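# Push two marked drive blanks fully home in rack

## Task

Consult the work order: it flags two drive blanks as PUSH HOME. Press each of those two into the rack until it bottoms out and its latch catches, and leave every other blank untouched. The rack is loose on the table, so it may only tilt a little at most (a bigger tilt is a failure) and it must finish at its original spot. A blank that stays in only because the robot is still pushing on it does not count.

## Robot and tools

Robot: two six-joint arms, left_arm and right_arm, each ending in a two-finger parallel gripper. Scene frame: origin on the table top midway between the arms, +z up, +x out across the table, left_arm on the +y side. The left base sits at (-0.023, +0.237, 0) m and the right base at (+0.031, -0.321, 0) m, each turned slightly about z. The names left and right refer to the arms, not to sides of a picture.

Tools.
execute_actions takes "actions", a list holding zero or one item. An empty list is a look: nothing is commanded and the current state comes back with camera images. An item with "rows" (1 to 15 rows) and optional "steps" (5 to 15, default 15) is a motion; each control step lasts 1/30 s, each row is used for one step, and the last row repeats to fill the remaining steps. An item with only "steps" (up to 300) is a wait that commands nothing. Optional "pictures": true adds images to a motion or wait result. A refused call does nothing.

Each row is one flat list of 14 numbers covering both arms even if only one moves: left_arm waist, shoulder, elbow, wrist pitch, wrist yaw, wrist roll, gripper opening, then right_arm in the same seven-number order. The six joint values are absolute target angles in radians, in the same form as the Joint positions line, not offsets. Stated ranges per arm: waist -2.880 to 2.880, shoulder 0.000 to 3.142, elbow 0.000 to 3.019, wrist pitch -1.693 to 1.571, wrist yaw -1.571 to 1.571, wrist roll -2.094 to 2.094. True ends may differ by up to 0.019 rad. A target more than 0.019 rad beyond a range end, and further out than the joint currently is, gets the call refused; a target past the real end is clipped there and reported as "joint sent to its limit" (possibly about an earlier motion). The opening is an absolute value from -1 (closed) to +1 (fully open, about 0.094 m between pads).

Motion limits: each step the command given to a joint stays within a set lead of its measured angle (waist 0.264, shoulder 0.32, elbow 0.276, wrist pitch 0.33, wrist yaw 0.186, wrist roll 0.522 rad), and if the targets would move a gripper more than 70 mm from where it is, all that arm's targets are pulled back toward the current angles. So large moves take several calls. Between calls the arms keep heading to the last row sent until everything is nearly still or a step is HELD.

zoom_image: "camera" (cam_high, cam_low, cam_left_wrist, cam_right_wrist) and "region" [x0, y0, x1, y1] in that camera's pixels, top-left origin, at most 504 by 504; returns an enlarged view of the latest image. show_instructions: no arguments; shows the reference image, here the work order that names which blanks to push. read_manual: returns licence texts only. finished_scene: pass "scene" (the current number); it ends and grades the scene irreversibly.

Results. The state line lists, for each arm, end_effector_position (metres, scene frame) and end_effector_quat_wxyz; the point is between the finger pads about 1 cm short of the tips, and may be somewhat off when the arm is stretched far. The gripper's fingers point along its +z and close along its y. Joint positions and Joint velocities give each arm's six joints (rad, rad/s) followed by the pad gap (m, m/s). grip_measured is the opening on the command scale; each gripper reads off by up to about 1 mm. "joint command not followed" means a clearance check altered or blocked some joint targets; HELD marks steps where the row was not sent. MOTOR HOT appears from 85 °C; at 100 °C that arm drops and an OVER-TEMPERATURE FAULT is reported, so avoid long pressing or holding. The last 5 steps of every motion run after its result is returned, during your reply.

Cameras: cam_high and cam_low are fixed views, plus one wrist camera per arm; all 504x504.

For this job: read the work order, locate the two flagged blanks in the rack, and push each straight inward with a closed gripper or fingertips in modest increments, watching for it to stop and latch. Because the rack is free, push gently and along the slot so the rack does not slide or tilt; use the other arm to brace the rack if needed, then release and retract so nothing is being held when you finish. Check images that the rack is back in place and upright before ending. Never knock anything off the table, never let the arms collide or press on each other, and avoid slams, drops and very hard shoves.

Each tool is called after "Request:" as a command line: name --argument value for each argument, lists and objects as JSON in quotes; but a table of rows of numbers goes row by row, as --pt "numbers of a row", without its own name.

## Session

Request:
show_instructions

Request:
execute_actions --actions '[]'

Request:
zoom_image --camera "cam_high" --region '[100,120,400,420]'

Reference images for this scene: work order.

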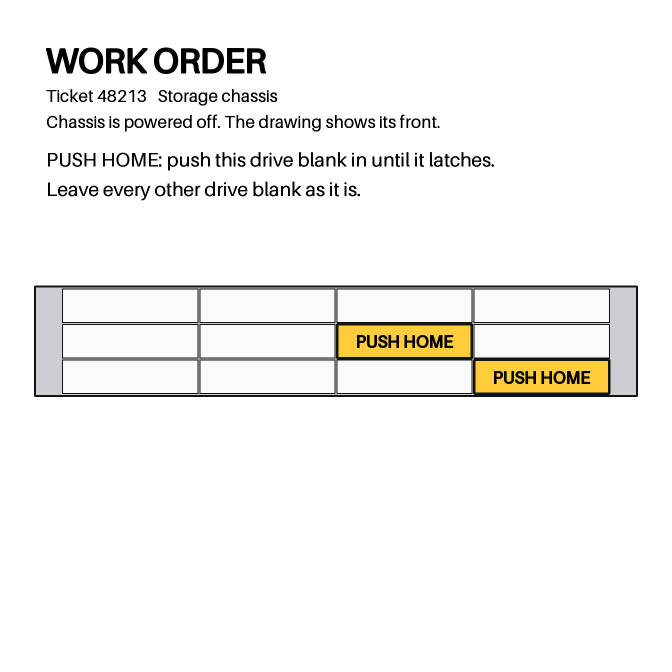

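Scene clock: 0.00 s of 5100.00 s.
left_arm: end_effector_position=(+0.6479, +0.7433, +0.1777) grip_measured=+1.000 end_effector_quat_wxyz=(+0.448, +0.492, +0.737, +0.120) | right_arm: end_effector_position=(+0.8097, -0.3764, +0.2709) grip_measured=+1.000 end_effector_quat_wxyz=(+0.634, +0.133, +0.670, +0.364)
Joint positions: left_arm=[ 0.856  2.411  2.426 -1.032  0.837  1.725  0.094] | right_arm=[ 0.009  1.958  1.402  0.633 -0.5    0.754  0.094]
Joint velocities: left_arm=[-0.024  0.005 -0.002  0.012 -0.066 -0.037  0.   ] | right_arm=[ 0.005  0.005  0.007  0.017  0.022 -0.051  0.   ]

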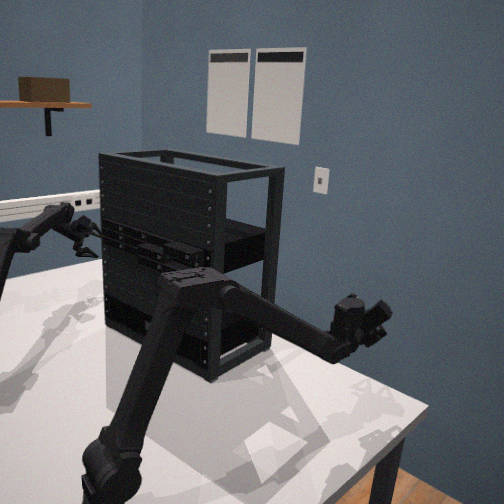

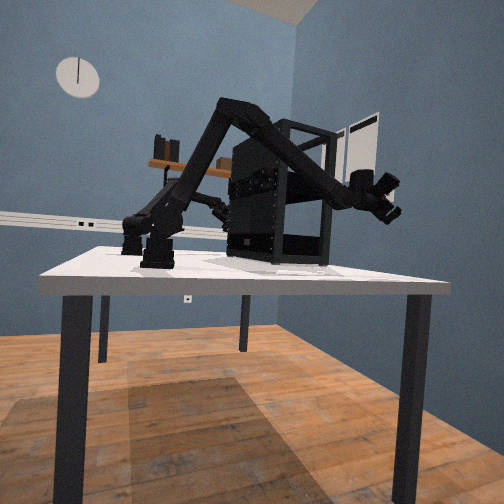

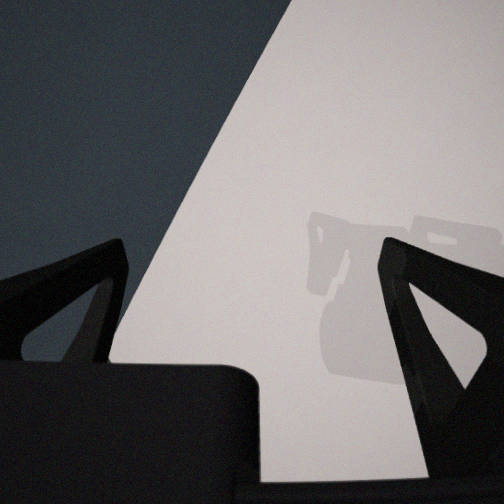

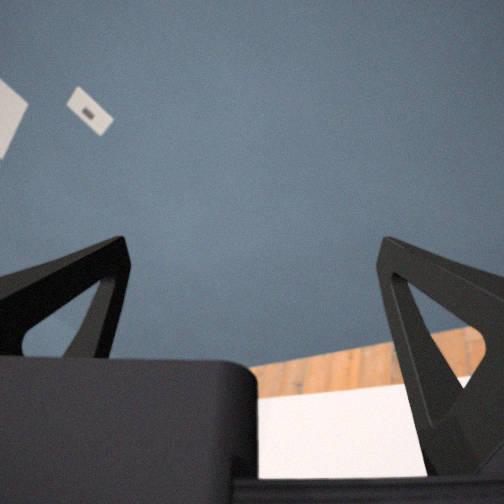

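Region (100, 120, 400, 420) of cam_high's 504x504 image, scaled by 1.680, with more detail than that image has.

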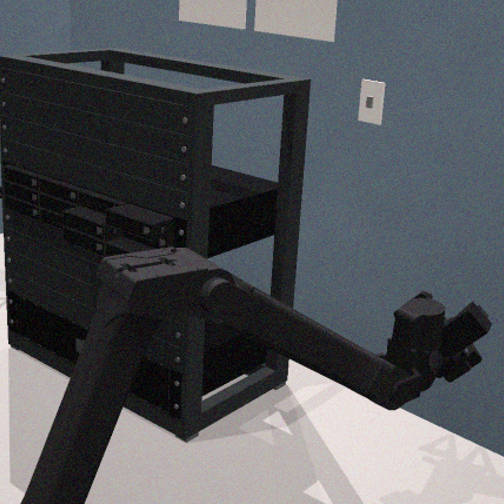

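Request:
execute_actions --actions '[{"rows":[[0.856,1.6,2.5,-0.9,0,0,-1,0,0.5,0.5,0.1,0.8,0,-1]],"steps":15}]'

Request:
execute_actions --actions '[{"steps":35}]'

Request:
execute_actions --actions '[{"rows":[[-0.05,1.6,2.5,-0.9,0,0,-1,1.433,0.5,0.5,0.1,1.249,0,-1]],"steps":15}]'

Request:
execute_actions --actions '[{"steps":15}]'

Request:
execute_actions --actions '[{"rows":[[-0.05,1.65,2.5,-1.2,0,0,-1,1.433,1.141,0.91,0.28,1.249,0,-1]],"steps":15}]'

Request:
execute_actions --actions '[{"steps":25}]' --pictures true

Scene clock: 0.77 s of 5100.00 s.
left_arm: end_effector_position=(+0.6381, +0.7751, +0.2125) grip_measured=-0.977 end_effector_quat_wxyz=(+0.383, +0.405, +0.814, +0.165) | right_arm: end_effector_position=(+0.5939, -0.4343, +0.2069) grip_measured=-0.985 end_effector_quat_wxyz=(+0.552, +0.202, +0.809, -0.008)
Joint positions: left_arm=[ 0.856  2.347  2.426 -0.999  0.61   1.511  0.001] | right_arm=[0.01  1.416 0.828 0.187 0.076 0.263 0.001]
Joint velocities: left_arm=[-0.005 -0.308  0.007  0.051 -0.637 -0.652 -0.004] | right_arm=[-0.005 -1.949 -1.546 -0.403  1.443 -0.872 -0.003]
Steps of this call (steps 1 to 13: nothing new was sent; steps 14 to 23: the first 10 steps of this action). Readings (joint positions):
14: left_arm=[0.856 2.408 2.426 -1.030 0.819 1.709] | right_arm=[0.009 1.942 1.382 0.599 -0.443 0.706]
15: left_arm=[0.856 2.407 2.426 -1.026 0.794 1.687] | right_arm=[0.010 1.898 1.325 0.524 -0.374 0.640]
17: left_arm=[0.856 2.398 2.426 -1.017 0.748 1.642] | right_arm=[0.010 1.785 1.185 0.390 -0.254 0.520]
21: left_arm=[0.856 2.367 2.426 -1.004 0.656 1.555] | right_arm=[0.010 1.544 0.942 0.224 -0.033 0.329]
23: the state above

Scene clock: 1.93 s of 5100.00 s.
left_arm: end_effector_position=(+0.5042, +0.7710, +0.5676) grip_measured=-0.979 end_effector_quat_wxyz=(+0.392, -0.006, +0.842, +0.372) | right_arm: end_effector_position=(+0.3018, -0.4954, +0.3918) grip_measured=-0.987 end_effector_quat_wxyz=(+0.661, +0.346, +0.585, -0.316)
Joint positions: left_arm=[ 0.856  1.877  2.426 -0.978  0.031  0.766  0.001] | right_arm=[0.007 0.503 0.499 0.112 0.8   0.011 0.001]
Joint velocities: left_arm=[-0.015 -0.454 -0.007  0.032 -0.095 -0.711  0.   ] | right_arm=[-0.015 -0.005 -0.002 -0.007  0.066 -0.007 -0.001]
Kept back: nothing.
Steps of this call (steps 1 to 5: the last 5 steps of your previous action; steps 6 to 35: the robot went on to your last target). Readings (joint positions):
1: left_arm=[0.856 2.336 2.426 -0.996 0.587 1.489] | right_arm=[0.010 1.350 0.771 0.174 0.131 0.235]
2: left_arm=[0.856 2.325 2.426 -0.994 0.565 1.468] | right_arm=[0.010 1.282 0.715 0.164 0.187 0.211]
4: left_arm=[0.856 2.301 2.426 -0.990 0.520 1.424] | right_arm=[0.010 1.137 0.610 0.144 0.317 0.162]
8: left_arm=[0.856 2.252 2.426 -0.985 0.431 1.338] | right_arm=[0.009 0.834 0.501 0.117 0.576 0.098]
35: the state above

Scene clock: 2.27 s of 5100.00 s.
left_arm: end_effector_position=(+0.5230, +0.6615, +0.6552) grip_measured=-0.979 end_effector_quat_wxyz=(+0.493, -0.051, +0.803, +0.331) | right_arm: end_effector_position=(+0.3154, -0.3173, +0.3848) grip_measured=-0.987 end_effector_quat_wxyz=(+0.696, +0.249, +0.648, -0.181)
Joint positions: left_arm=[ 0.721  1.754  2.426 -0.973  0.01   0.531  0.001] | right_arm=[0.809 0.503 0.499 0.112 1.244 0.01  0.001]
Joint velocities: left_arm=[-0.698 -0.298 -0.017  0.042 -0.095 -0.755 -0.001] | right_arm=[ 2.779  0.015  0.007 -0.007  0.066  0.022 -0.   ]
Steps of this call (steps 1 to 10: the first 10 steps of this action). Readings (joint positions):
1: left_arm=[0.853 1.863 2.426 -0.978 0.027 0.745] | right_arm=[0.027 0.504 0.499 0.112 0.882 0.011]
2: left_arm=[0.849 1.849 2.426 -0.978 0.023 0.725] | right_arm=[0.084 0.503 0.499 0.112 0.987 0.011]
4: left_arm=[0.830 1.822 2.426 -0.978 0.018 0.681] | right_arm=[0.250 0.503 0.499 0.112 1.170 0.010]
8: left_arm=[0.764 1.774 2.426 -0.975 0.012 0.585] | right_arm=[0.620 0.503 0.499 0.112 1.243 0.010]
10: the state above

Scene clock: 2.77 s of 5100.00 s.
left_arm: end_effector_position=(+0.6144, +0.3753, +0.7078) grip_measured=-0.979 end_effector_quat_wxyz=(+0.616, -0.003, +0.777, +0.129) | right_arm: end_effector_position=(+0.2583, -0.1502, +0.3848) grip_measured=-0.987 end_effector_quat_wxyz=(+0.718, +0.036, +0.694, +0.043)
Joint positions: left_arm=[ 0.272  1.68   2.426 -0.954  0.006  0.205  0.001] | right_arm=[1.441 0.503 0.499 0.112 1.246 0.009 0.001]
Joint velocities: left_arm=[-1.011 -0.015 -0.007  0.027  0.037 -0.432  0.   ] | right_arm=[-0.044 -0.015 -0.002  0.002 -0.007  0.066  0.   ]
Kept back: nothing.
Steps of this call (steps 1 to 5: the last 5 steps of your previous action; steps 6 to 15: the robot went on to your last target). Readings (joint positions):
1: left_arm=[0.697 1.745 2.426 -0.971 0.010 0.503] | right_arm=[0.903 0.503 0.499 0.112 1.244 0.010]
2: left_arm=[0.672 1.736 2.426 -0.970 0.009 0.475] | right_arm=[0.997 0.503 0.499 0.112 1.245 0.010]
4: left_arm=[0.619 1.721 2.426 -0.967 0.008 0.422] | right_arm=[1.186 0.503 0.499 0.112 1.245 0.010]
8: left_arm=[0.501 1.698 2.426 -0.962 0.007 0.327] | right_arm=[1.460 0.503 0.499 0.112 1.245 0.009]
15: the state above

Scene clock: 3.10 s of 5100.00 s.
left_arm: end_effector_position=(+0.6029, +0.1531, +0.6606) grip_measured=-0.979 end_effector_quat_wxyz=(+0.541, +0.079, +0.837, -0.022) | right_arm: end_effector_position=(+0.3093, +0.0044, +0.4355) grip_measured=-0.987 end_effector_quat_wxyz=(+0.715, +0.029, +0.697, +0.032)
Joint positions: left_arm=[-0.075  1.678  2.437 -1.185  0.004  0.055  0.001] | right_arm=[1.44  1.049 0.871 0.259 1.25  0.009 0.001]
Joint velocities: left_arm=[-0.484 -0.005  0.105 -0.178 -0.022 -0.315 -0.   ] | right_arm=[-0.024  1.744  0.784  0.183 -0.154 -0.022  0.   ]
Steps of this call (steps 1 to 10: the first 10 steps of this action). Readings (joint positions):
1: left_arm=[0.237 1.680 2.427 -0.968 0.005 0.189] | right_arm=[1.440 0.515 0.506 0.123 1.250 0.009]
2: left_arm=[0.201 1.679 2.427 -1.000 0.004 0.174] | right_arm=[1.440 0.550 0.529 0.148 1.253 0.009]
4: left_arm=[0.124 1.678 2.427 -1.059 0.004 0.145] | right_arm=[1.440 0.662 0.610 0.187 1.253 0.009]
8: left_arm=[-0.027 1.678 2.431 -1.164 0.003 0.078] | right_arm=[1.440 0.921 0.800 0.239 1.253 0.009]
10: the state above

Scene clock: 3.93 s of 5100.00 s.
left_arm: end_effector_position=(+0.5985, +0.1700, +0.6703) grip_measured=-0.979 end_effector_quat_wxyz=(+0.547, +0.049, +0.836, -0.027) | right_arm: end_effector_position=(+0.3178, +0.0310, +0.4091) grip_measured=-0.987 end_effector_quat_wxyz=(+0.708, +0.004, +0.706, +0.010)
Joint positions: left_arm=[-0.05   1.673  2.453 -1.193  0.001  0.01   0.001] | right_arm=[1.44  1.139 0.887 0.264 1.246 0.008 0.001]
Joint velocities: left_arm=[-0.005 -0.015  0.002 -0.002 -0.037  0.022 -0.   ] | right_arm=[-0.015 -0.005 -0.007 -0.012 -0.007 -0.051 -0.001]
Kept back: nothing.
Steps of this call (steps 1 to 5: the last 5 steps of your previous action; steps 6 to 25: the robot went on to your last target). Readings (joint positions):
1: left_arm=[-0.086 1.678 2.441 -1.190 0.004 0.046] | right_arm=[1.440 1.102 0.891 0.263 1.248 0.009]
2: left_arm=[-0.089 1.678 2.444 -1.191 0.004 0.040] | right_arm=[1.440 1.140 0.897 0.264 1.246 0.009]
4: left_arm=[-0.082 1.677 2.449 -1.192 0.004 0.029] | right_arm=[1.440 1.182 0.890 0.264 1.245 0.008]
8: left_arm=[-0.056 1.673 2.452 -1.192 0.002 0.018] | right_arm=[1.440 1.176 0.887 0.264 1.246 0.008]
25: the state above

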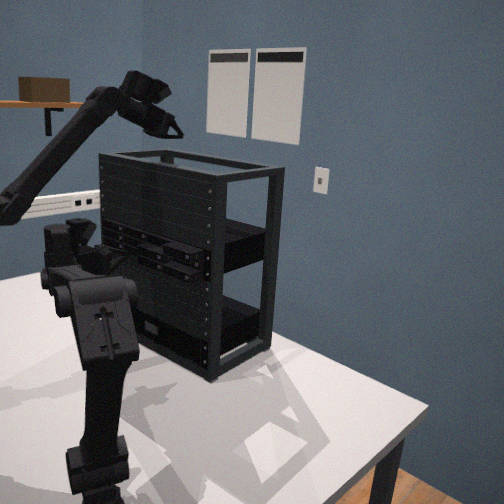

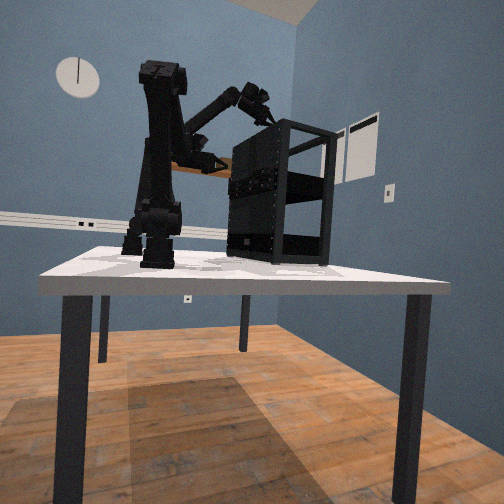

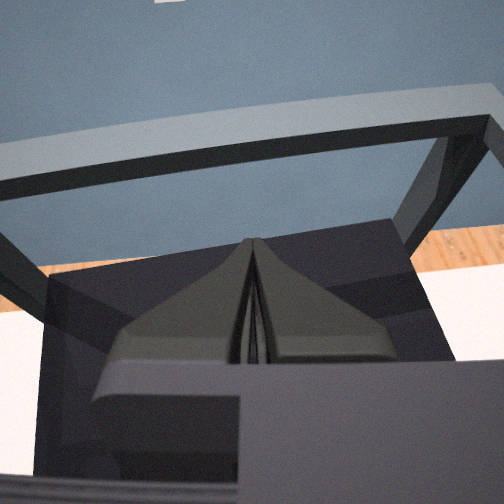

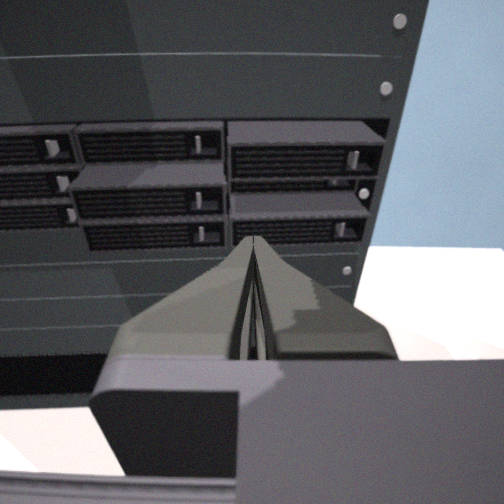

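Request:
execute_actions --actions '[{"rows":[[-0.05,1.67,2.48,-1.42,0,0,-1,1.28,1.19,0.85,0.4,1.08,0,-1]],"steps":10}]'

Request:
execute_actions --actions '[{"rows":[[-0.05,1.68,2.45,-1.5,0,0,-1,1.153,1.243,0.81,0.47,0.95,0,-1]],"steps":15}]'

Request:
execute_actions --actions '[{"steps":12}]' --pictures true

Scene clock: 4.63 s of 5100.00 s.
left_arm: end_effector_position=(+0.5728, +0.1727, +0.6295) grip_measured=-0.979 end_effector_quat_wxyz=(+0.461, +0.052, +0.885, -0.023) | right_arm: end_effector_position=(+0.3654, +0.0220, +0.3985) grip_measured=-0.987 end_effector_quat_wxyz=(+0.716, +0.009, +0.697, +0.035)
Joint positions: left_arm=[-0.05   1.671  2.456 -1.395  0.001  0.01   0.001] | right_arm=[1.307 1.169 0.86  0.371 1.085 0.008 0.001]
Joint velocities: left_arm=[-0.005  0.015  0.002 -0.398  0.037  0.007 -0.   ] | right_arm=[-0.884  0.249 -0.154  0.134 -0.037  0.051 -0.001]
Steps of this call (steps 1 to 15: the robot went on to your last target; step 16: nothing new was sent; steps 17 to 21: the first 5 steps of this action). Readings (joint positions):
17: left_arm=[-0.050 1.673 2.456 -1.222 0.001 0.010] | right_arm=[1.429 1.140 0.881 0.285 1.175 0.008]
18: left_arm=[-0.050 1.671 2.456 -1.291 0.001 0.010] | right_arm=[1.407 1.144 0.875 0.324 1.114 0.008]
20: left_arm=[-0.050 1.671 2.456 -1.377 0.001 0.010] | right_arm=[1.339 1.161 0.864 0.364 1.087 0.008]
21: the state above

Scene clock: 5.13 s of 5100.00 s.
left_arm: end_effector_position=(+0.5591, +0.1742, +0.6079) grip_measured=-0.979 end_effector_quat_wxyz=(+0.415, +0.053, +0.908, -0.020) | right_arm: end_effector_position=(+0.4241, -0.0071, +0.3513) grip_measured=-0.987 end_effector_quat_wxyz=(+0.709, +0.005, +0.705, +0.007)
Joint positions: left_arm=[-0.05   1.671  2.451 -1.493  0.001  0.01   0.001] | right_arm=[1.142 1.24  0.805 0.447 0.954 0.008 0.001]
Joint velocities: left_arm=[ 0.005  0.005 -0.002 -0.012  0.007 -0.066 -0.   ] | right_arm=[ 0.034 -0.015  0.002  0.007 -0.11  -0.125  0.001]
Steps of this call (steps 1 to 5: the last 5 steps of your previous action; steps 6 to 15: the first 10 steps of this action). Readings (joint positions):
6: left_arm=[-0.050 1.671 2.456 -1.423 0.001 0.010] | right_arm=[1.254 1.189 0.840 0.390 1.027 0.008]
7: left_arm=[-0.050 1.671 2.455 -1.448 0.001 0.010] | right_arm=[1.242 1.193 0.835 0.417 0.977 0.008]
9: left_arm=[-0.050 1.671 2.454 -1.479 0.001 0.010] | right_arm=[1.200 1.210 0.825 0.442 0.956 0.008]
13: left_arm=[-0.050 1.671 2.451 -1.492 0.001 0.010] | right_arm=[1.143 1.237 0.808 0.447 0.955 0.008]
15: the state above

Scene clock: 5.53 s of 5100.00 s.
left_arm: end_effector_position=(+0.5591, +0.1742, +0.6079) grip_measured=-0.979 end_effector_quat_wxyz=(+0.415, +0.053, +0.908, -0.020) | right_arm: end_effector_position=(+0.4237, -0.0066, +0.3519) grip_measured=-0.987 end_effector_quat_wxyz=(+0.710, +0.005, +0.704, +0.008)
Joint positions: left_arm=[-0.05   1.671  2.451 -1.493  0.001  0.01   0.001] | right_arm=[1.143 1.24  0.805 0.45  0.953 0.008 0.001]
Joint velocities: left_arm=[ 0.005 -0.015 -0.002 -0.002  0.037  0.051 -0.001] | right_arm=[-0.015  0.005  0.012  0.017 -0.037  0.066  0.   ]
Kept back: nothing.
Steps of this call (steps 1 to 5: the last 5 steps of your previous action; steps 6 to 12: the robot went on to your last target). Readings (joint positions):
1: left_arm=[-0.050 1.671 2.451 -1.493 0.001 0.010] | right_arm=[1.143 1.240 0.805 0.447 0.953 0.008]
2: left_arm=[-0.050 1.671 2.451 -1.493 0.001 0.010] | right_arm=[1.143 1.240 0.805 0.448 0.953 0.008]
4: left_arm=[-0.050 1.671 2.451 -1.493 0.001 0.010] | right_arm=[1.143 1.240 0.805 0.450 0.953 0.008]
8: left_arm=[-0.050 1.671 2.451 -1.493 0.001 0.010] | right_arm=[1.143 1.240 0.805 0.450 0.953 0.008]
12: the state above

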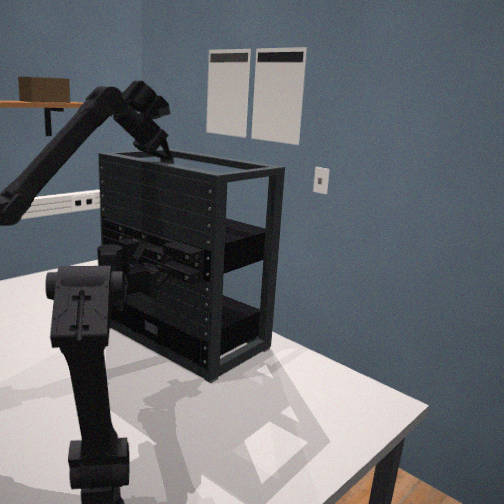

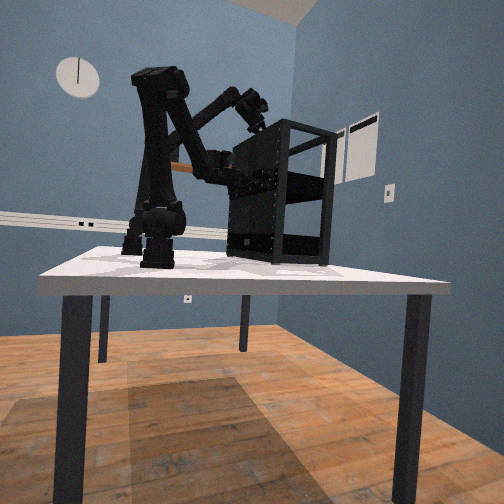

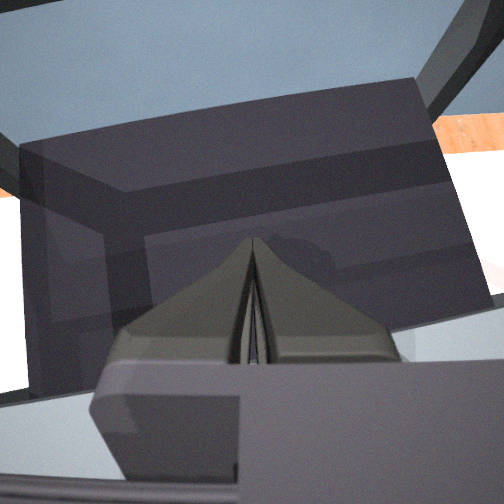

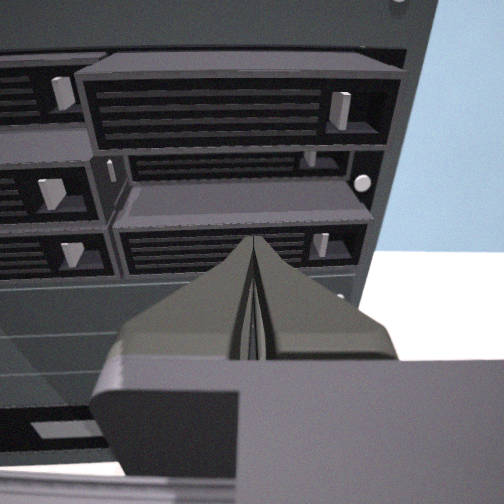

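Request:
execute_actions --actions '[{"rows":[[-0.05,1.71,2.42,-1.5,0,0,-1,1.145,1.25,0.775,0.485,0.93,0,-1]],"steps":15}]'

Request:
execute_actions --actions '[{"rows":[[-0.05,1.74,2.40,-1.5,0,0,-1,1.11,1.29,0.835,0.485,0.9,0,-1]],"steps":15}]' --pictures true

Scene clock: 8.80 s of 5100.00 s.
left_arm: end_effector_position=(+0.5682, +0.1733, +0.5911) grip_measured=-0.979 end_effector_quat_wxyz=(+0.401, +0.052, +0.914, -0.020) | right_arm: end_effector_position=(+0.4206, -0.0076, +0.3376) grip_measured=-0.987 end_effector_quat_wxyz=(+0.706, -0.007, +0.708, +0.010)
Joint positions: left_arm=[-0.05   1.684  2.428 -1.487  0.001  0.008  0.001] | right_arm=[1.143 1.24  0.772 0.464 0.933 0.008 0.001]
Joint velocities: left_arm=[ 0.005 -0.005  0.002 -0.002  0.007 -0.066 -0.   ] | right_arm=[ 0.015  0.005 -0.012  0.007  0.007 -0.081 -0.001]
Steps of this call (steps 1 to 15: the robot went on to your last target; steps 16 to 88: nothing new was sent; steps 89 to 98: the first 10 steps of this action). Readings (joint positions):
89: left_arm=[-0.050 1.672 2.447 -1.493 0.001 0.010] | right_arm=[1.143 1.240 0.802 0.453 0.944 0.008]
90: left_arm=[-0.050 1.672 2.442 -1.493 0.001 0.010] | right_arm=[1.143 1.240 0.797 0.460 0.937 0.008]
92: left_arm=[-0.050 1.675 2.432 -1.493 0.001 0.010] | right_arm=[1.143 1.240 0.783 0.464 0.934 0.008]
96: left_arm=[-0.050 1.684 2.428 -1.487 0.001 0.008] | right_arm=[1.143 1.240 0.772 0.464 0.934 0.008]
98: the state above

Scene clock: 9.30 s of 5100.00 s.
left_arm: end_effector_position=(+0.5691, +0.1732, +0.5898) grip_measured=-0.979 end_effector_quat_wxyz=(+0.400, +0.051, +0.915, -0.020) | right_arm: end_effector_position=(+0.4360, -0.0029, +0.3300) grip_measured=-0.987 end_effector_quat_wxyz=(+0.702, -0.013, +0.712, +0.007)
Joint positions: left_arm=[-0.05   1.686  2.426 -1.486  0.001  0.006  0.001] | right_arm=[1.117 1.282 0.794 0.466 0.903 0.008 0.001]
Joint velocities: left_arm=[ 0.005 -0.015 -0.007  0.002 -0.022 -0.022  0.001] | right_arm=[-0.005 -0.015  0.002 -0.002  0.007  0.037 -0.   ]
Steps of this call (steps 1 to 5: the last 5 steps of your previous action; steps 6 to 15: the first 10 steps of this action). Readings (joint positions):
6: left_arm=[-0.050 1.685 2.426 -1.487 0.001 0.007] | right_arm=[1.141 1.243 0.773 0.465 0.921 0.008]
7: left_arm=[-0.050 1.686 2.426 -1.487 0.001 0.007] | right_arm=[1.138 1.248 0.778 0.465 0.910 0.008]
9: left_arm=[-0.050 1.686 2.426 -1.486 0.001 0.006] | right_arm=[1.128 1.264 0.790 0.466 0.904 0.008]
13: left_arm=[-0.050 1.686 2.426 -1.486 0.001 0.006] | right_arm=[1.117 1.281 0.794 0.466 0.903 0.008]
15: the state above

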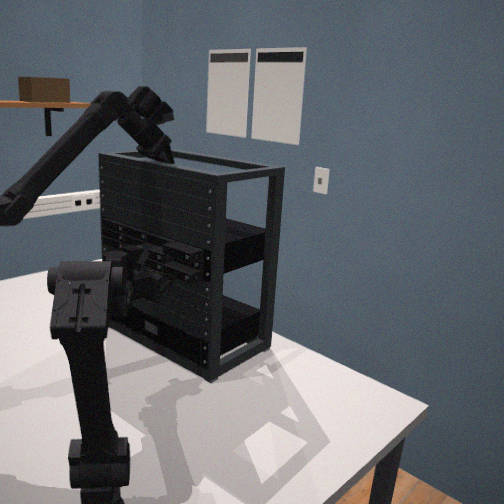

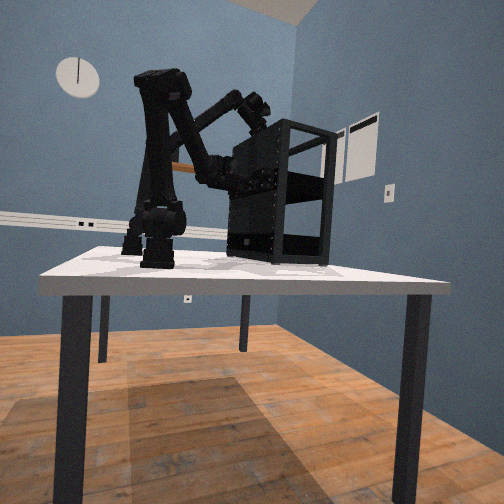

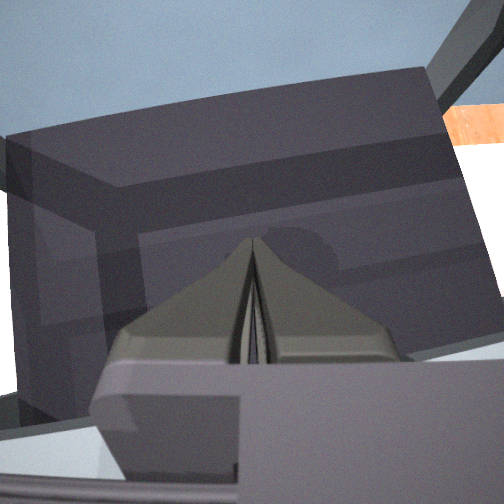

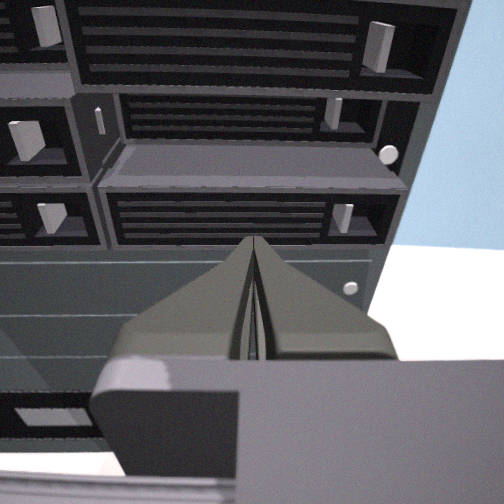

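Too low; raise ~1 cm then push.

Request:
execute_actions --actions '[{"rows":[[-0.05,1.74,2.40,-1.53,0,0,-1,1.117,1.28,0.862,0.485,0.9,0,-1]],"steps":12}]'

Request:
execute_actions --actions '[{"rows":[[-0.05,1.74,2.40,-1.53,0,0,-1,1.07,1.315,0.89,0.485,0.87,0,-1]],"steps":10}]'

Request:
execute_actions --actions '[{"rows":[[-0.05,1.74,2.40,-1.53,0,0,-1,1.035,1.34,0.915,0.485,0.845,0,-1]],"steps":10}]'

Request:
execute_actions --actions '[{"rows":[[-0.05,1.74,2.40,-1.53,0,0,-1,1.0,1.365,0.94,0.485,0.82,0,-1]],"steps":12}]'

Request:
execute_actions --actions '[{"rows":[[-0.05,1.74,2.40,-1.53,0,0,-1,0.96,1.39,0.965,0.485,0.81,0,-1]],"steps":15}]' --pictures true

Scene clock: 9.93 s of 5100.00 s.
left_arm: end_effector_position=(+0.5690, +0.1732, +0.5897) grip_measured=-0.979 end_effector_quat_wxyz=(+0.400, +0.050, +0.915, -0.021) | right_arm: end_effector_position=(+0.4387, +0.0009, +0.3437) grip_measured=-0.987 end_effector_quat_wxyz=(+0.708, -0.006, +0.706, +0.014)
Joint positions: left_arm=[-0.05   1.686  2.426 -1.487  0.001  0.004  0.001] | right_arm=[1.117 1.282 0.821 0.466 0.903 0.008 0.001]
Joint velocities: left_arm=[-0.024 -0.015  0.002  0.017 -0.051  0.081 -0.001] | right_arm=[-0.005 -0.015  0.051 -0.007 -0.081 -0.066 -0.001]
Steps of this call (steps 1 to 5: the last 5 steps of your previous action; steps 6 to 12: the robot went on to your last target; steps 13 to 19: the first 7 steps of this action). Readings (joint positions):
13: left_arm=[-0.050 1.686 2.426 -1.487 0.001 0.005] | right_arm=[1.117 1.282 0.796 0.466 0.903 0.008]
14: left_arm=[-0.050 1.686 2.426 -1.487 0.001 0.005] | right_arm=[1.117 1.282 0.799 0.466 0.903 0.008]
16: left_arm=[-0.050 1.686 2.426 -1.487 0.001 0.005] | right_arm=[1.117 1.282 0.809 0.466 0.903 0.008]
19: the state above

Scene clock: 10.27 s of 5100.00 s.
left_arm: end_effector_position=(+0.5690, +0.1732, +0.5897) grip_measured=-0.979 end_effector_quat_wxyz=(+0.400, +0.050, +0.915, -0.021) | right_arm: end_effector_position=(+0.4466, +0.0037, +0.3455) grip_measured=-0.987 end_effector_quat_wxyz=(+0.708, -0.011, +0.705, +0.020)
Joint positions: left_arm=[-0.05   1.686  2.426 -1.487  0.001  0.004  0.001] | right_arm=[1.101 1.294 0.835 0.466 0.873 0.008 0.001]
Joint velocities: left_arm=[ 0.015 -0.005  0.002 -0.012 -0.007  0.066 -0.   ] | right_arm=[-0.024  0.034  0.051  0.007 -0.051 -0.007 -0.001]
Steps of this call (steps 1 to 5: the last 5 steps of your previous action; steps 6 to 10: the first 5 steps of this action). Readings (joint positions):
6: left_arm=[-0.050 1.686 2.426 -1.487 0.001 0.004] | right_arm=[1.114 1.282 0.823 0.466 0.890 0.008]
7: left_arm=[-0.050 1.686 2.426 -1.487 0.001 0.004] | right_arm=[1.110 1.285 0.827 0.466 0.881 0.008]
9: left_arm=[-0.050 1.686 2.426 -1.487 0.001 0.004] | right_arm=[1.103 1.292 0.833 0.466 0.873 0.008]
10: the state above

Scene clock: 10.60 s of 5100.00 s.
left_arm: end_effector_position=(+0.5690, +0.1732, +0.5897) grip_measured=-0.979 end_effector_quat_wxyz=(+0.400, +0.050, +0.915, -0.021) | right_arm: end_effector_position=(+0.4606, +0.0050, +0.3459) grip_measured=-0.987 end_effector_quat_wxyz=(+0.708, -0.012, +0.705, +0.021)
Joint positions: left_arm=[-0.05   1.686  2.426 -1.487  0.001  0.004  0.001] | right_arm=[1.075 1.318 0.859 0.466 0.843 0.008 0.001]
Joint velocities: left_arm=[-0.015  0.005 -0.027 -0.017  0.022  0.037 -0.   ] | right_arm=[-0.103  0.142  0.139 -0.002  0.007 -0.037  0.001]
Steps of this call (steps 1 to 5: the last 5 steps of your previous action; steps 6 to 10: the first 5 steps of this action). Readings (joint positions):
6: left_arm=[-0.050 1.686 2.426 -1.487 0.001 0.004] | right_arm=[1.098 1.296 0.838 0.466 0.866 0.008]
7: left_arm=[-0.050 1.686 2.426 -1.487 0.001 0.004] | right_arm=[1.093 1.300 0.842 0.466 0.857 0.008]
9: left_arm=[-0.050 1.686 2.426 -1.487 0.001 0.004] | right_arm=[1.079 1.313 0.854 0.466 0.845 0.008]
10: the state above

Scene clock: 11.00 s of 5100.00 s.
left_arm: end_effector_position=(+0.5692, +0.1732, +0.5894) grip_measured=-0.979 end_effector_quat_wxyz=(+0.400, +0.050, +0.915, -0.021) | right_arm: end_effector_position=(+0.4759, +0.0041, +0.3464) grip_measured=-0.987 end_effector_quat_wxyz=(+0.708, -0.011, +0.705, +0.020)
Joint positions: left_arm=[-0.05   1.686  2.426 -1.487  0.     0.003  0.001] | right_arm=[1.046 1.343 0.883 0.466 0.817 0.008 0.001]
Joint velocities: left_arm=[-0.005 -0.005 -0.002 -0.012  0.007  0.007  0.001] | right_arm=[-0.015  0.005 -0.007  0.007 -0.051 -0.051 -0.001]
Steps of this call (steps 1 to 5: the last 5 steps of your previous action; steps 6 to 12: the first 7 steps of this action). Readings (joint positions):
6: left_arm=[-0.050 1.686 2.426 -1.487 0.001 0.004] | right_arm=[1.069 1.325 0.866 0.466 0.837 0.008]
7: left_arm=[-0.050 1.686 2.426 -1.487 0.001 0.004] | right_arm=[1.062 1.328 0.869 0.466 0.827 0.008]
9: left_arm=[-0.050 1.686 2.426 -1.487 0.001 0.004] | right_arm=[1.051 1.338 0.879 0.466 0.818 0.008]
12: the state above

Scene clock: 11.50 s of 5100.00 s.
left_arm: end_effector_position=(+0.5692, +0.1732, +0.5894) grip_measured=-0.979 end_effector_quat_wxyz=(+0.400, +0.050, +0.915, -0.021) | right_arm: end_effector_position=(+0.4765, +0.0039, +0.3466) grip_measured=-0.987 end_effector_quat_wxyz=(+0.708, -0.011, +0.705, +0.020)
Joint positions: left_arm=[-0.05   1.686  2.426 -1.487  0.     0.003  0.001] | right_arm=[1.045 1.344 0.884 0.466 0.817 0.008 0.001]
Joint velocities: left_arm=[-0.005  0.005  0.007  0.012  0.037  0.037  0.   ] | right_arm=[-0.005 -0.015 -0.017 -0.002  0.066 -0.037  0.001]
Steps of this call (steps 1 to 5: the last 5 steps of your previous action; steps 6 to 15: the first 10 steps of this action). Readings (joint positions):
6: left_arm=[-0.050 1.686 2.426 -1.487 0.000 0.003] | right_arm=[1.045 1.343 0.884 0.466 0.817 0.008]
7: left_arm=[-0.050 1.686 2.426 -1.487 0.000 0.003] | right_arm=[1.045 1.344 0.884 0.466 0.817 0.008]
9: left_arm=[-0.050 1.686 2.426 -1.487 0.000 0.003] | right_arm=[1.045 1.344 0.884 0.466 0.817 0.008]
13: left_arm=[-0.050 1.686 2.426 -1.487 0.000 0.003] | right_arm=[1.045 1.344 0.884 0.466 0.817 0.008]
15: the state above

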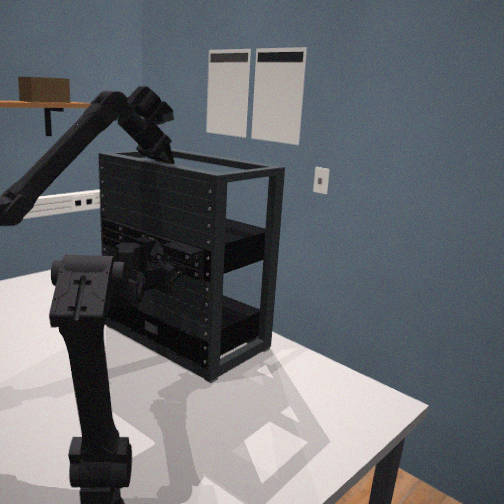

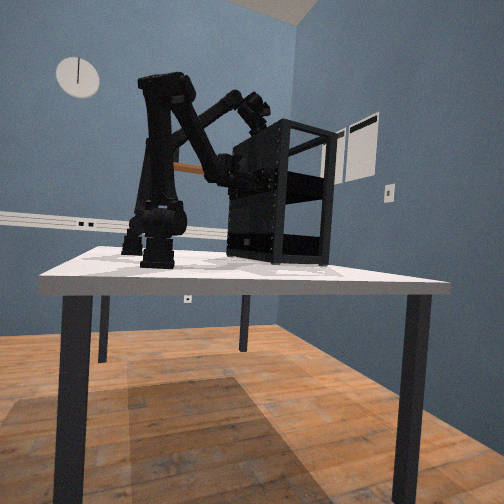

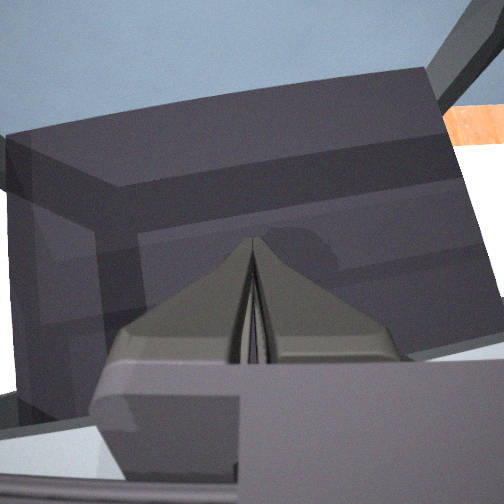

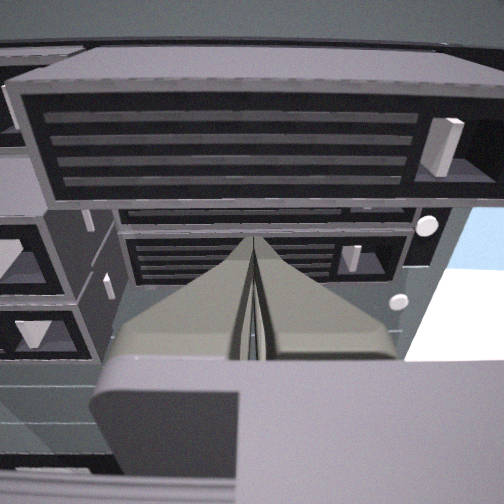

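Request:
execute_actions --actions '[{"rows":[[-0.05,1.74,2.40,-1.53,0,0,-1,1.09,1.3,0.85,0.485,0.87,0,-1],[-0.05,1.74,2.40,-1.53,0,0,-1,1.09,1.3,0.85,0.485,0.87,0,-1],[-0.05,1.74,2.40,-1.53,0,0,-1,1.15,1.245,0.8,0.485,0.93,0,-1],[-0.05,1.74,2.40,-1.53,0,0,-1,1.15,1.245,0.8,0.485,0.93,0,-1],[-0.05,1.74,2.40,-1.53,0,0,-1,1.15,1.245,0.8,0.485,0.93,0,-1],[-0.05,1.74,2.40,-1.53,0,0,-1,1.26,1.18,0.75,0.47,1.05,0,-1]],"steps":15}]'

Request:
execute_actions --actions '[{"rows":[[-0.05,1.74,2.40,-1.53,0,0,-1,1.38,1.4,1.41,-0.74,1.0,0.68,-1]],"steps":15}]'

Request:
execute_actions --actions '[{"steps":12}]'

Request:
execute_actions --actions '[{"rows":[[-0.05,1.74,2.40,-1.53,0,0,-1,1.279,1.455,1.45,-0.68,0.959,0.647,-1]],"steps":15}]'

Request:
execute_actions --actions '[{"steps":10}]' --pictures true

Scene clock: 12.43 s of 5100.00 s.
left_arm: end_effector_position=(+0.5691, +0.1732, +0.5894) grip_measured=-0.979 end_effector_quat_wxyz=(+0.400, +0.050, +0.915, -0.021) | right_arm: end_effector_position=(+0.3748, +0.0024, +0.3491) grip_measured=-0.987 end_effector_quat_wxyz=(+0.712, +0.000, +0.702, +0.022)
Joint positions: left_arm=[-0.05   1.686  2.426 -1.488  0.     0.003  0.001] | right_arm=[1.261 1.184 0.745 0.467 1.045 0.008 0.001]
Joint velocities: left_arm=[-0.015 -0.005  0.017 -0.007 -0.037 -0.022  0.   ] | right_arm=[ 0.62  -0.347 -0.002 -0.002  0.037  0.007  0.001]
Steps of this call (steps 1 to 5: the last 5 steps of your previous action; steps 6 to 15: the robot went on to your last target; steps 16 to 18: nothing new was sent; steps 19 to 28: the first 10 steps of this action). Readings (joint positions):
19: left_arm=[-0.050 1.686 2.426 -1.487 0.000 0.003] | right_arm=[1.051 1.340 0.880 0.467 0.834 0.008]
20: left_arm=[-0.050 1.686 2.426 -1.488 0.000 0.003] | right_arm=[1.057 1.335 0.873 0.467 0.855 0.008]
22: left_arm=[-0.050 1.686 2.426 -1.488 0.000 0.003] | right_arm=[1.085 1.306 0.837 0.467 0.913 0.008]
26: left_arm=[-0.050 1.686 2.426 -1.488 0.000 0.003] | right_arm=[1.201 1.218 0.759 0.467 1.039 0.008]
28: the state above

Scene clock: 12.93 s of 5100.00 s.
left_arm: end_effector_position=(+0.5691, +0.1732, +0.5894) grip_measured=-0.979 end_effector_quat_wxyz=(+0.400, +0.050, +0.915, -0.021) | right_arm: end_effector_position=(+0.3734, +0.1471, +0.3664) grip_measured=-0.987 end_effector_quat_wxyz=(+0.617, -0.009, +0.782, +0.087)
Joint positions: left_arm=[-0.05   1.686  2.426 -1.488  0.     0.003  0.001] | right_arm=[ 1.376  1.429  1.22  -0.216  0.998  0.494  0.001]
Joint velocities: left_arm=[-0.015 -0.015  0.002  0.007 -0.066  0.022 -0.   ] | right_arm=[ 0.142  0.044  0.501  0.344  0.051  0.007 -0.   ]
Kept back: nothing.
A step of this action was HELD (marked below), so the last 5 steps of it were dropped. An arm can still carry out its HELD step.
Steps of this call (steps 1 to 5: the last 5 steps of your previous action; steps 6 to 15: the first 10 steps of this action). Readings (joint positions):
6: left_arm=[-0.050 1.686 2.426 -1.488 0.000 0.003] | right_arm=[1.278 1.176 0.757 0.434 1.043 0.051]
7: left_arm=[-0.050 1.686 2.426 -1.488 0.000 0.003] | right_arm=[1.283 1.196 0.790 0.368 1.034 0.112]
9: left_arm=[-0.050 1.686 2.426 -1.488 0.000 0.003] | right_arm=[1.306 1.267 0.889 0.231 1.019 0.243]
13: left_arm=[-0.050 1.686 2.426 -1.488 0.000 0.003] | right_arm=[1.361 1.403 1.137 -0.112 1.000 0.457]
15: the state above HELD
joint command not followed: on one or more control steps a check withheld the commanded joint targets of the right arm, and it was not sent them on those steps. On the call's last step the targets were still withheld.
cause: the commanded joint targets would bring a part of the robot too close to another arm (this arm's wrist (the part past joint 4) and the other arm's forearm (the part past joint 3)); next, command targets that bring no part of the robot closer to that arm.

Scene clock: 13.33 s of 5100.00 s.
left_arm: end_effector_position=(+0.5691, +0.1732, +0.5894) grip_measured=-0.979 end_effector_quat_wxyz=(+0.400, +0.050, +0.915, -0.021) | right_arm: end_effector_position=(+0.3694, +0.1406, +0.3619) grip_measured=-0.987 end_effector_quat_wxyz=(+0.617, -0.009, +0.782, +0.089)
Joint positions: left_arm=[-0.05   1.686  2.426 -1.488  0.     0.003  0.001] | right_arm=[ 1.379  1.411  1.188 -0.2    0.998  0.494  0.001]
Joint velocities: left_arm=[ 0.005 -0.005 -0.037 -0.002  0.037  0.007 -0.   ] | right_arm=[ 0.005  0.015 -0.002 -0.017  0.037 -0.022 -0.001]
Kept back: nothing.
Steps of this call (steps 1 to 12: nothing new was sent). Readings (joint positions):
1: left_arm=[-0.050 1.686 2.426 -1.488 0.000 0.003] | right_arm=[1.380 1.425 1.224 -0.203 0.998 0.494]
2: left_arm=[-0.050 1.686 2.426 -1.488 0.000 0.003] | right_arm=[1.381 1.418 1.219 -0.200 0.998 0.494]
4: left_arm=[-0.050 1.686 2.426 -1.488 0.000 0.003] | right_arm=[1.379 1.411 1.205 -0.200 0.998 0.494]
8: left_arm=[-0.050 1.686 2.426 -1.488 0.000 0.003] | right_arm=[1.379 1.411 1.189 -0.200 0.998 0.494]
12: the state above

Scene clock: 13.67 s of 5100.00 s.
left_arm: end_effector_position=(+0.5691, +0.1732, +0.5894) grip_measured=-0.979 end_effector_quat_wxyz=(+0.400, +0.050, +0.915, -0.021) | right_arm: end_effector_position=(+0.3927, +0.1289, +0.3753) grip_measured=-0.987 end_effector_quat_wxyz=(+0.593, -0.005, +0.804, +0.054)
Joint positions: left_arm=[-0.05   1.686  2.426 -1.488  0.     0.003  0.001] | right_arm=[ 1.328  1.428  1.295 -0.413  0.976  0.551  0.001]
Joint velocities: left_arm=[-0.015 -0.024  0.002 -0.002  0.066 -0.007 -0.   ] | right_arm=[-0.239  0.005  0.476 -0.886 -0.007  0.198 -0.   ]
Steps of this call (steps 1 to 10: the first 10 steps of this action). Readings (joint positions):
1: left_arm=[-0.050 1.686 2.426 -1.488 0.000 0.003] | right_arm=[1.379 1.411 1.188 -0.200 0.998 0.494]
2: left_arm=[-0.050 1.686 2.426 -1.488 0.000 0.003] | right_arm=[1.378 1.411 1.188 -0.207 0.996 0.495]
4: left_arm=[-0.050 1.686 2.426 -1.488 0.000 0.003] | right_arm=[1.372 1.412 1.198 -0.245 0.991 0.504]
8: left_arm=[-0.050 1.686 2.426 -1.488 0.000 0.003] | right_arm=[1.344 1.425 1.259 -0.356 0.980 0.535]
10: the state above

Scene clock: 14.00 s of 5100.00 s.
left_arm: end_effector_position=(+0.5691, +0.1732, +0.5894) grip_measured=-0.979 end_effector_quat_wxyz=(+0.400, +0.050, +0.915, -0.021) | right_arm: end_effector_position=(+0.4069, +0.1071, +0.3972) grip_measured=-0.987 end_effector_quat_wxyz=(+0.566, +0.004, +0.824, +0.017)
Joint positions: left_arm=[-0.05   1.686  2.426 -1.488  0.     0.003  0.001] | right_arm=[ 1.286  1.431  1.406 -0.655  0.963  0.621  0.001]
Joint velocities: left_arm=[-0.005 -0.005  0.007 -0.017 -0.037 -0.066 -0.001] | right_arm=[-0.015 -0.024  0.051 -0.144 -0.037  0.154 -0.002]
Kept back: nothing.
Steps of this call (steps 1 to 5: the last 5 steps of your previous action; steps 6 to 10: the robot went on to your last target). Readings (joint positions):
1: left_arm=[-0.050 1.686 2.426 -1.488 0.000 0.003] | right_arm=[1.321 1.429 1.310 -0.442 0.974 0.559]
2: left_arm=[-0.050 1.686 2.426 -1.488 0.000 0.003] | right_arm=[1.314 1.429 1.325 -0.472 0.973 0.567]
4: left_arm=[-0.050 1.686 2.426 -1.488 0.000 0.003] | right_arm=[1.304 1.429 1.353 -0.531 0.969 0.583]
8: left_arm=[-0.050 1.686 2.426 -1.488 0.000 0.003] | right_arm=[1.289 1.431 1.397 -0.637 0.964 0.612]
10: the state above

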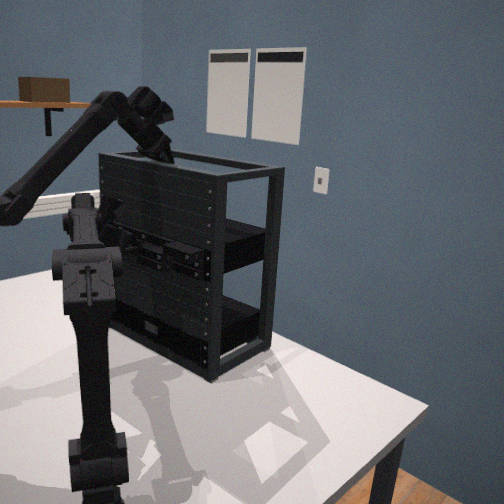

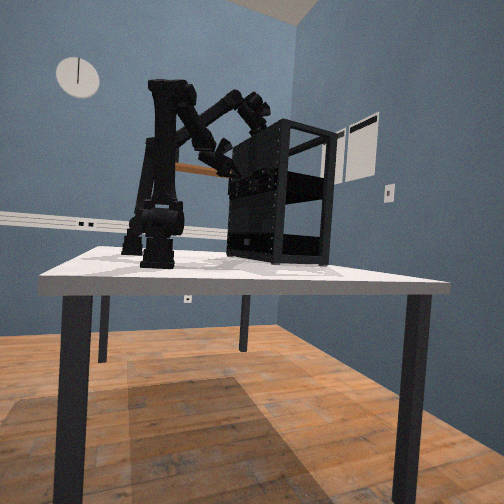

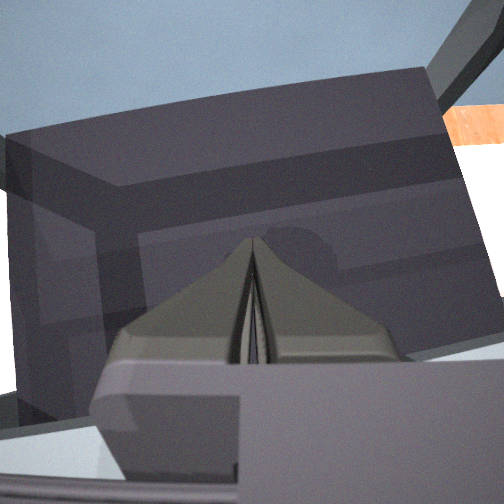

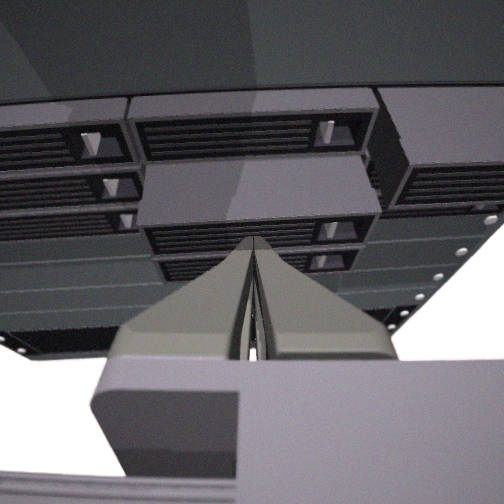

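Request:
execute_actions --actions '[{"rows":[[-0.05,1.74,2.40,-1.53,0,0,-1,1.258,1.48,1.45,-0.68,0.945,0.63,-1]],"steps":15}]'

Request:
execute_actions --actions '[{"steps":8}]' --pictures true

Scene clock: 14.47 s of 5100.00 s.
left_arm: end_effector_position=(+0.5691, +0.1732, +0.5894) grip_measured=-0.979 end_effector_quat_wxyz=(+0.400, +0.050, +0.915, -0.021) | right_arm: end_effector_position=(+0.4200, +0.1091, +0.3744) grip_measured=-0.987 end_effector_quat_wxyz=(+0.553, +0.001, +0.833, +0.001)
Joint positions: left_arm=[-0.05   1.686  2.426 -1.488  0.     0.003  0.001] | right_arm=[ 1.264  1.471  1.409 -0.667  0.948  0.63   0.001]
Joint velocities: left_arm=[ 0.005  0.005  0.012  0.007 -0.066  0.007 -0.001] | right_arm=[-0.005  0.015  0.007 -0.012 -0.022 -0.007 -0.001]
Steps of this call (steps 1 to 4: the robot went on to your last target; steps 5 to 14: the first 10 steps of this action). Readings (joint positions):
5: left_arm=[-0.050 1.686 2.426 -1.488 0.000 0.003] | right_arm=[1.284 1.435 1.407 -0.665 0.957 0.630]
6: left_arm=[-0.050 1.686 2.426 -1.488 0.000 0.003] | right_arm=[1.283 1.438 1.409 -0.665 0.952 0.630]
8: left_arm=[-0.050 1.686 2.426 -1.488 0.000 0.003] | right_arm=[1.277 1.448 1.409 -0.665 0.950 0.630]
12: left_arm=[-0.050 1.686 2.426 -1.488 0.000 0.003] | right_arm=[1.266 1.467 1.409 -0.666 0.948 0.630]
14: the state above

Scene clock: 14.73 s of 5100.00 s.
left_arm: end_effector_position=(+0.5691, +0.1732, +0.5894) grip_measured=-0.979 end_effector_quat_wxyz=(+0.400, +0.050, +0.915, -0.021) | right_arm: end_effector_position=(+0.4200, +0.1091, +0.3744) grip_measured=-0.987 end_effector_quat_wxyz=(+0.553, +0.001, +0.833, +0.001)
Joint positions: left_arm=[-0.05   1.686  2.426 -1.488  0.     0.003  0.001] | right_arm=[ 1.264  1.471  1.409 -0.667  0.948  0.63   0.001]
Joint velocities: left_arm=[-0.005 -0.005  0.007 -0.022 -0.022 -0.095 -0.   ] | right_arm=[-0.005  0.005 -0.007 -0.002 -0.007 -0.007 -0.001]
Kept back: nothing.
Steps of this call (steps 1 to 5: the last 5 steps of your previous action; steps 6 to 8: the robot went on to your last target). Readings (joint positions):
1: left_arm=[-0.050 1.686 2.426 -1.488 0.000 0.003] | right_arm=[1.264 1.471 1.409 -0.667 0.948 0.630]
2: left_arm=[-0.050 1.686 2.426 -1.488 0.000 0.003] | right_arm=[1.264 1.471 1.409 -0.667 0.948 0.630]
4: left_arm=[-0.050 1.686 2.426 -1.488 0.000 0.003] | right_arm=[1.264 1.471 1.409 -0.667 0.948 0.630]
8: the state above

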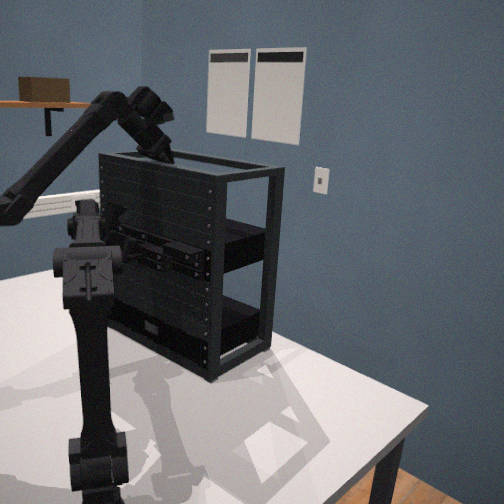

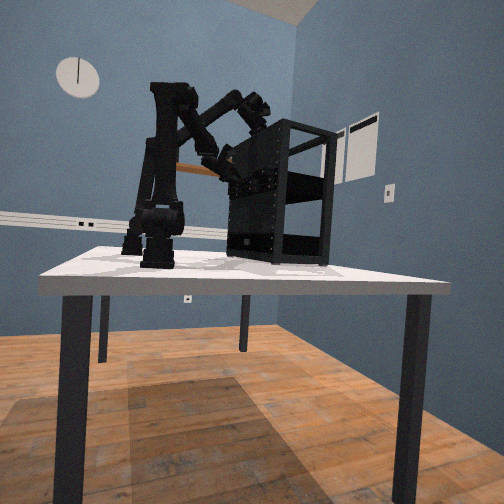

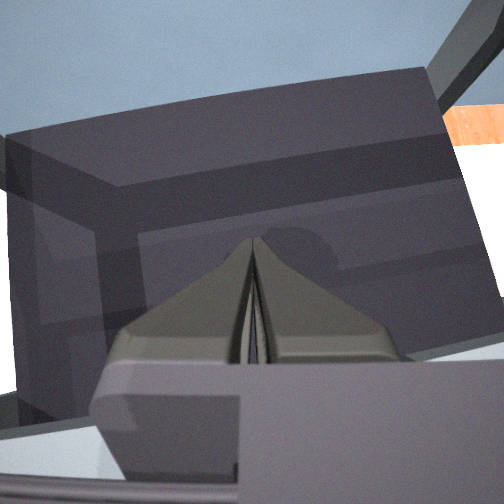

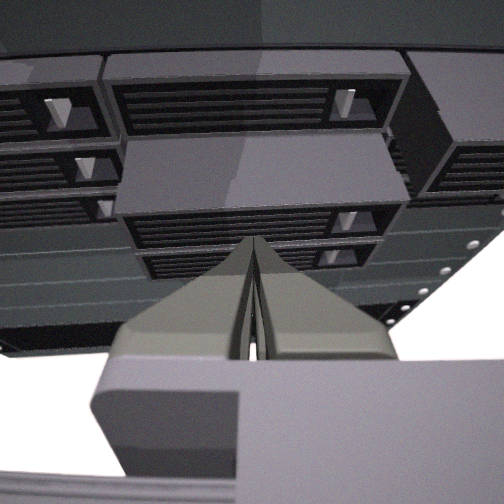

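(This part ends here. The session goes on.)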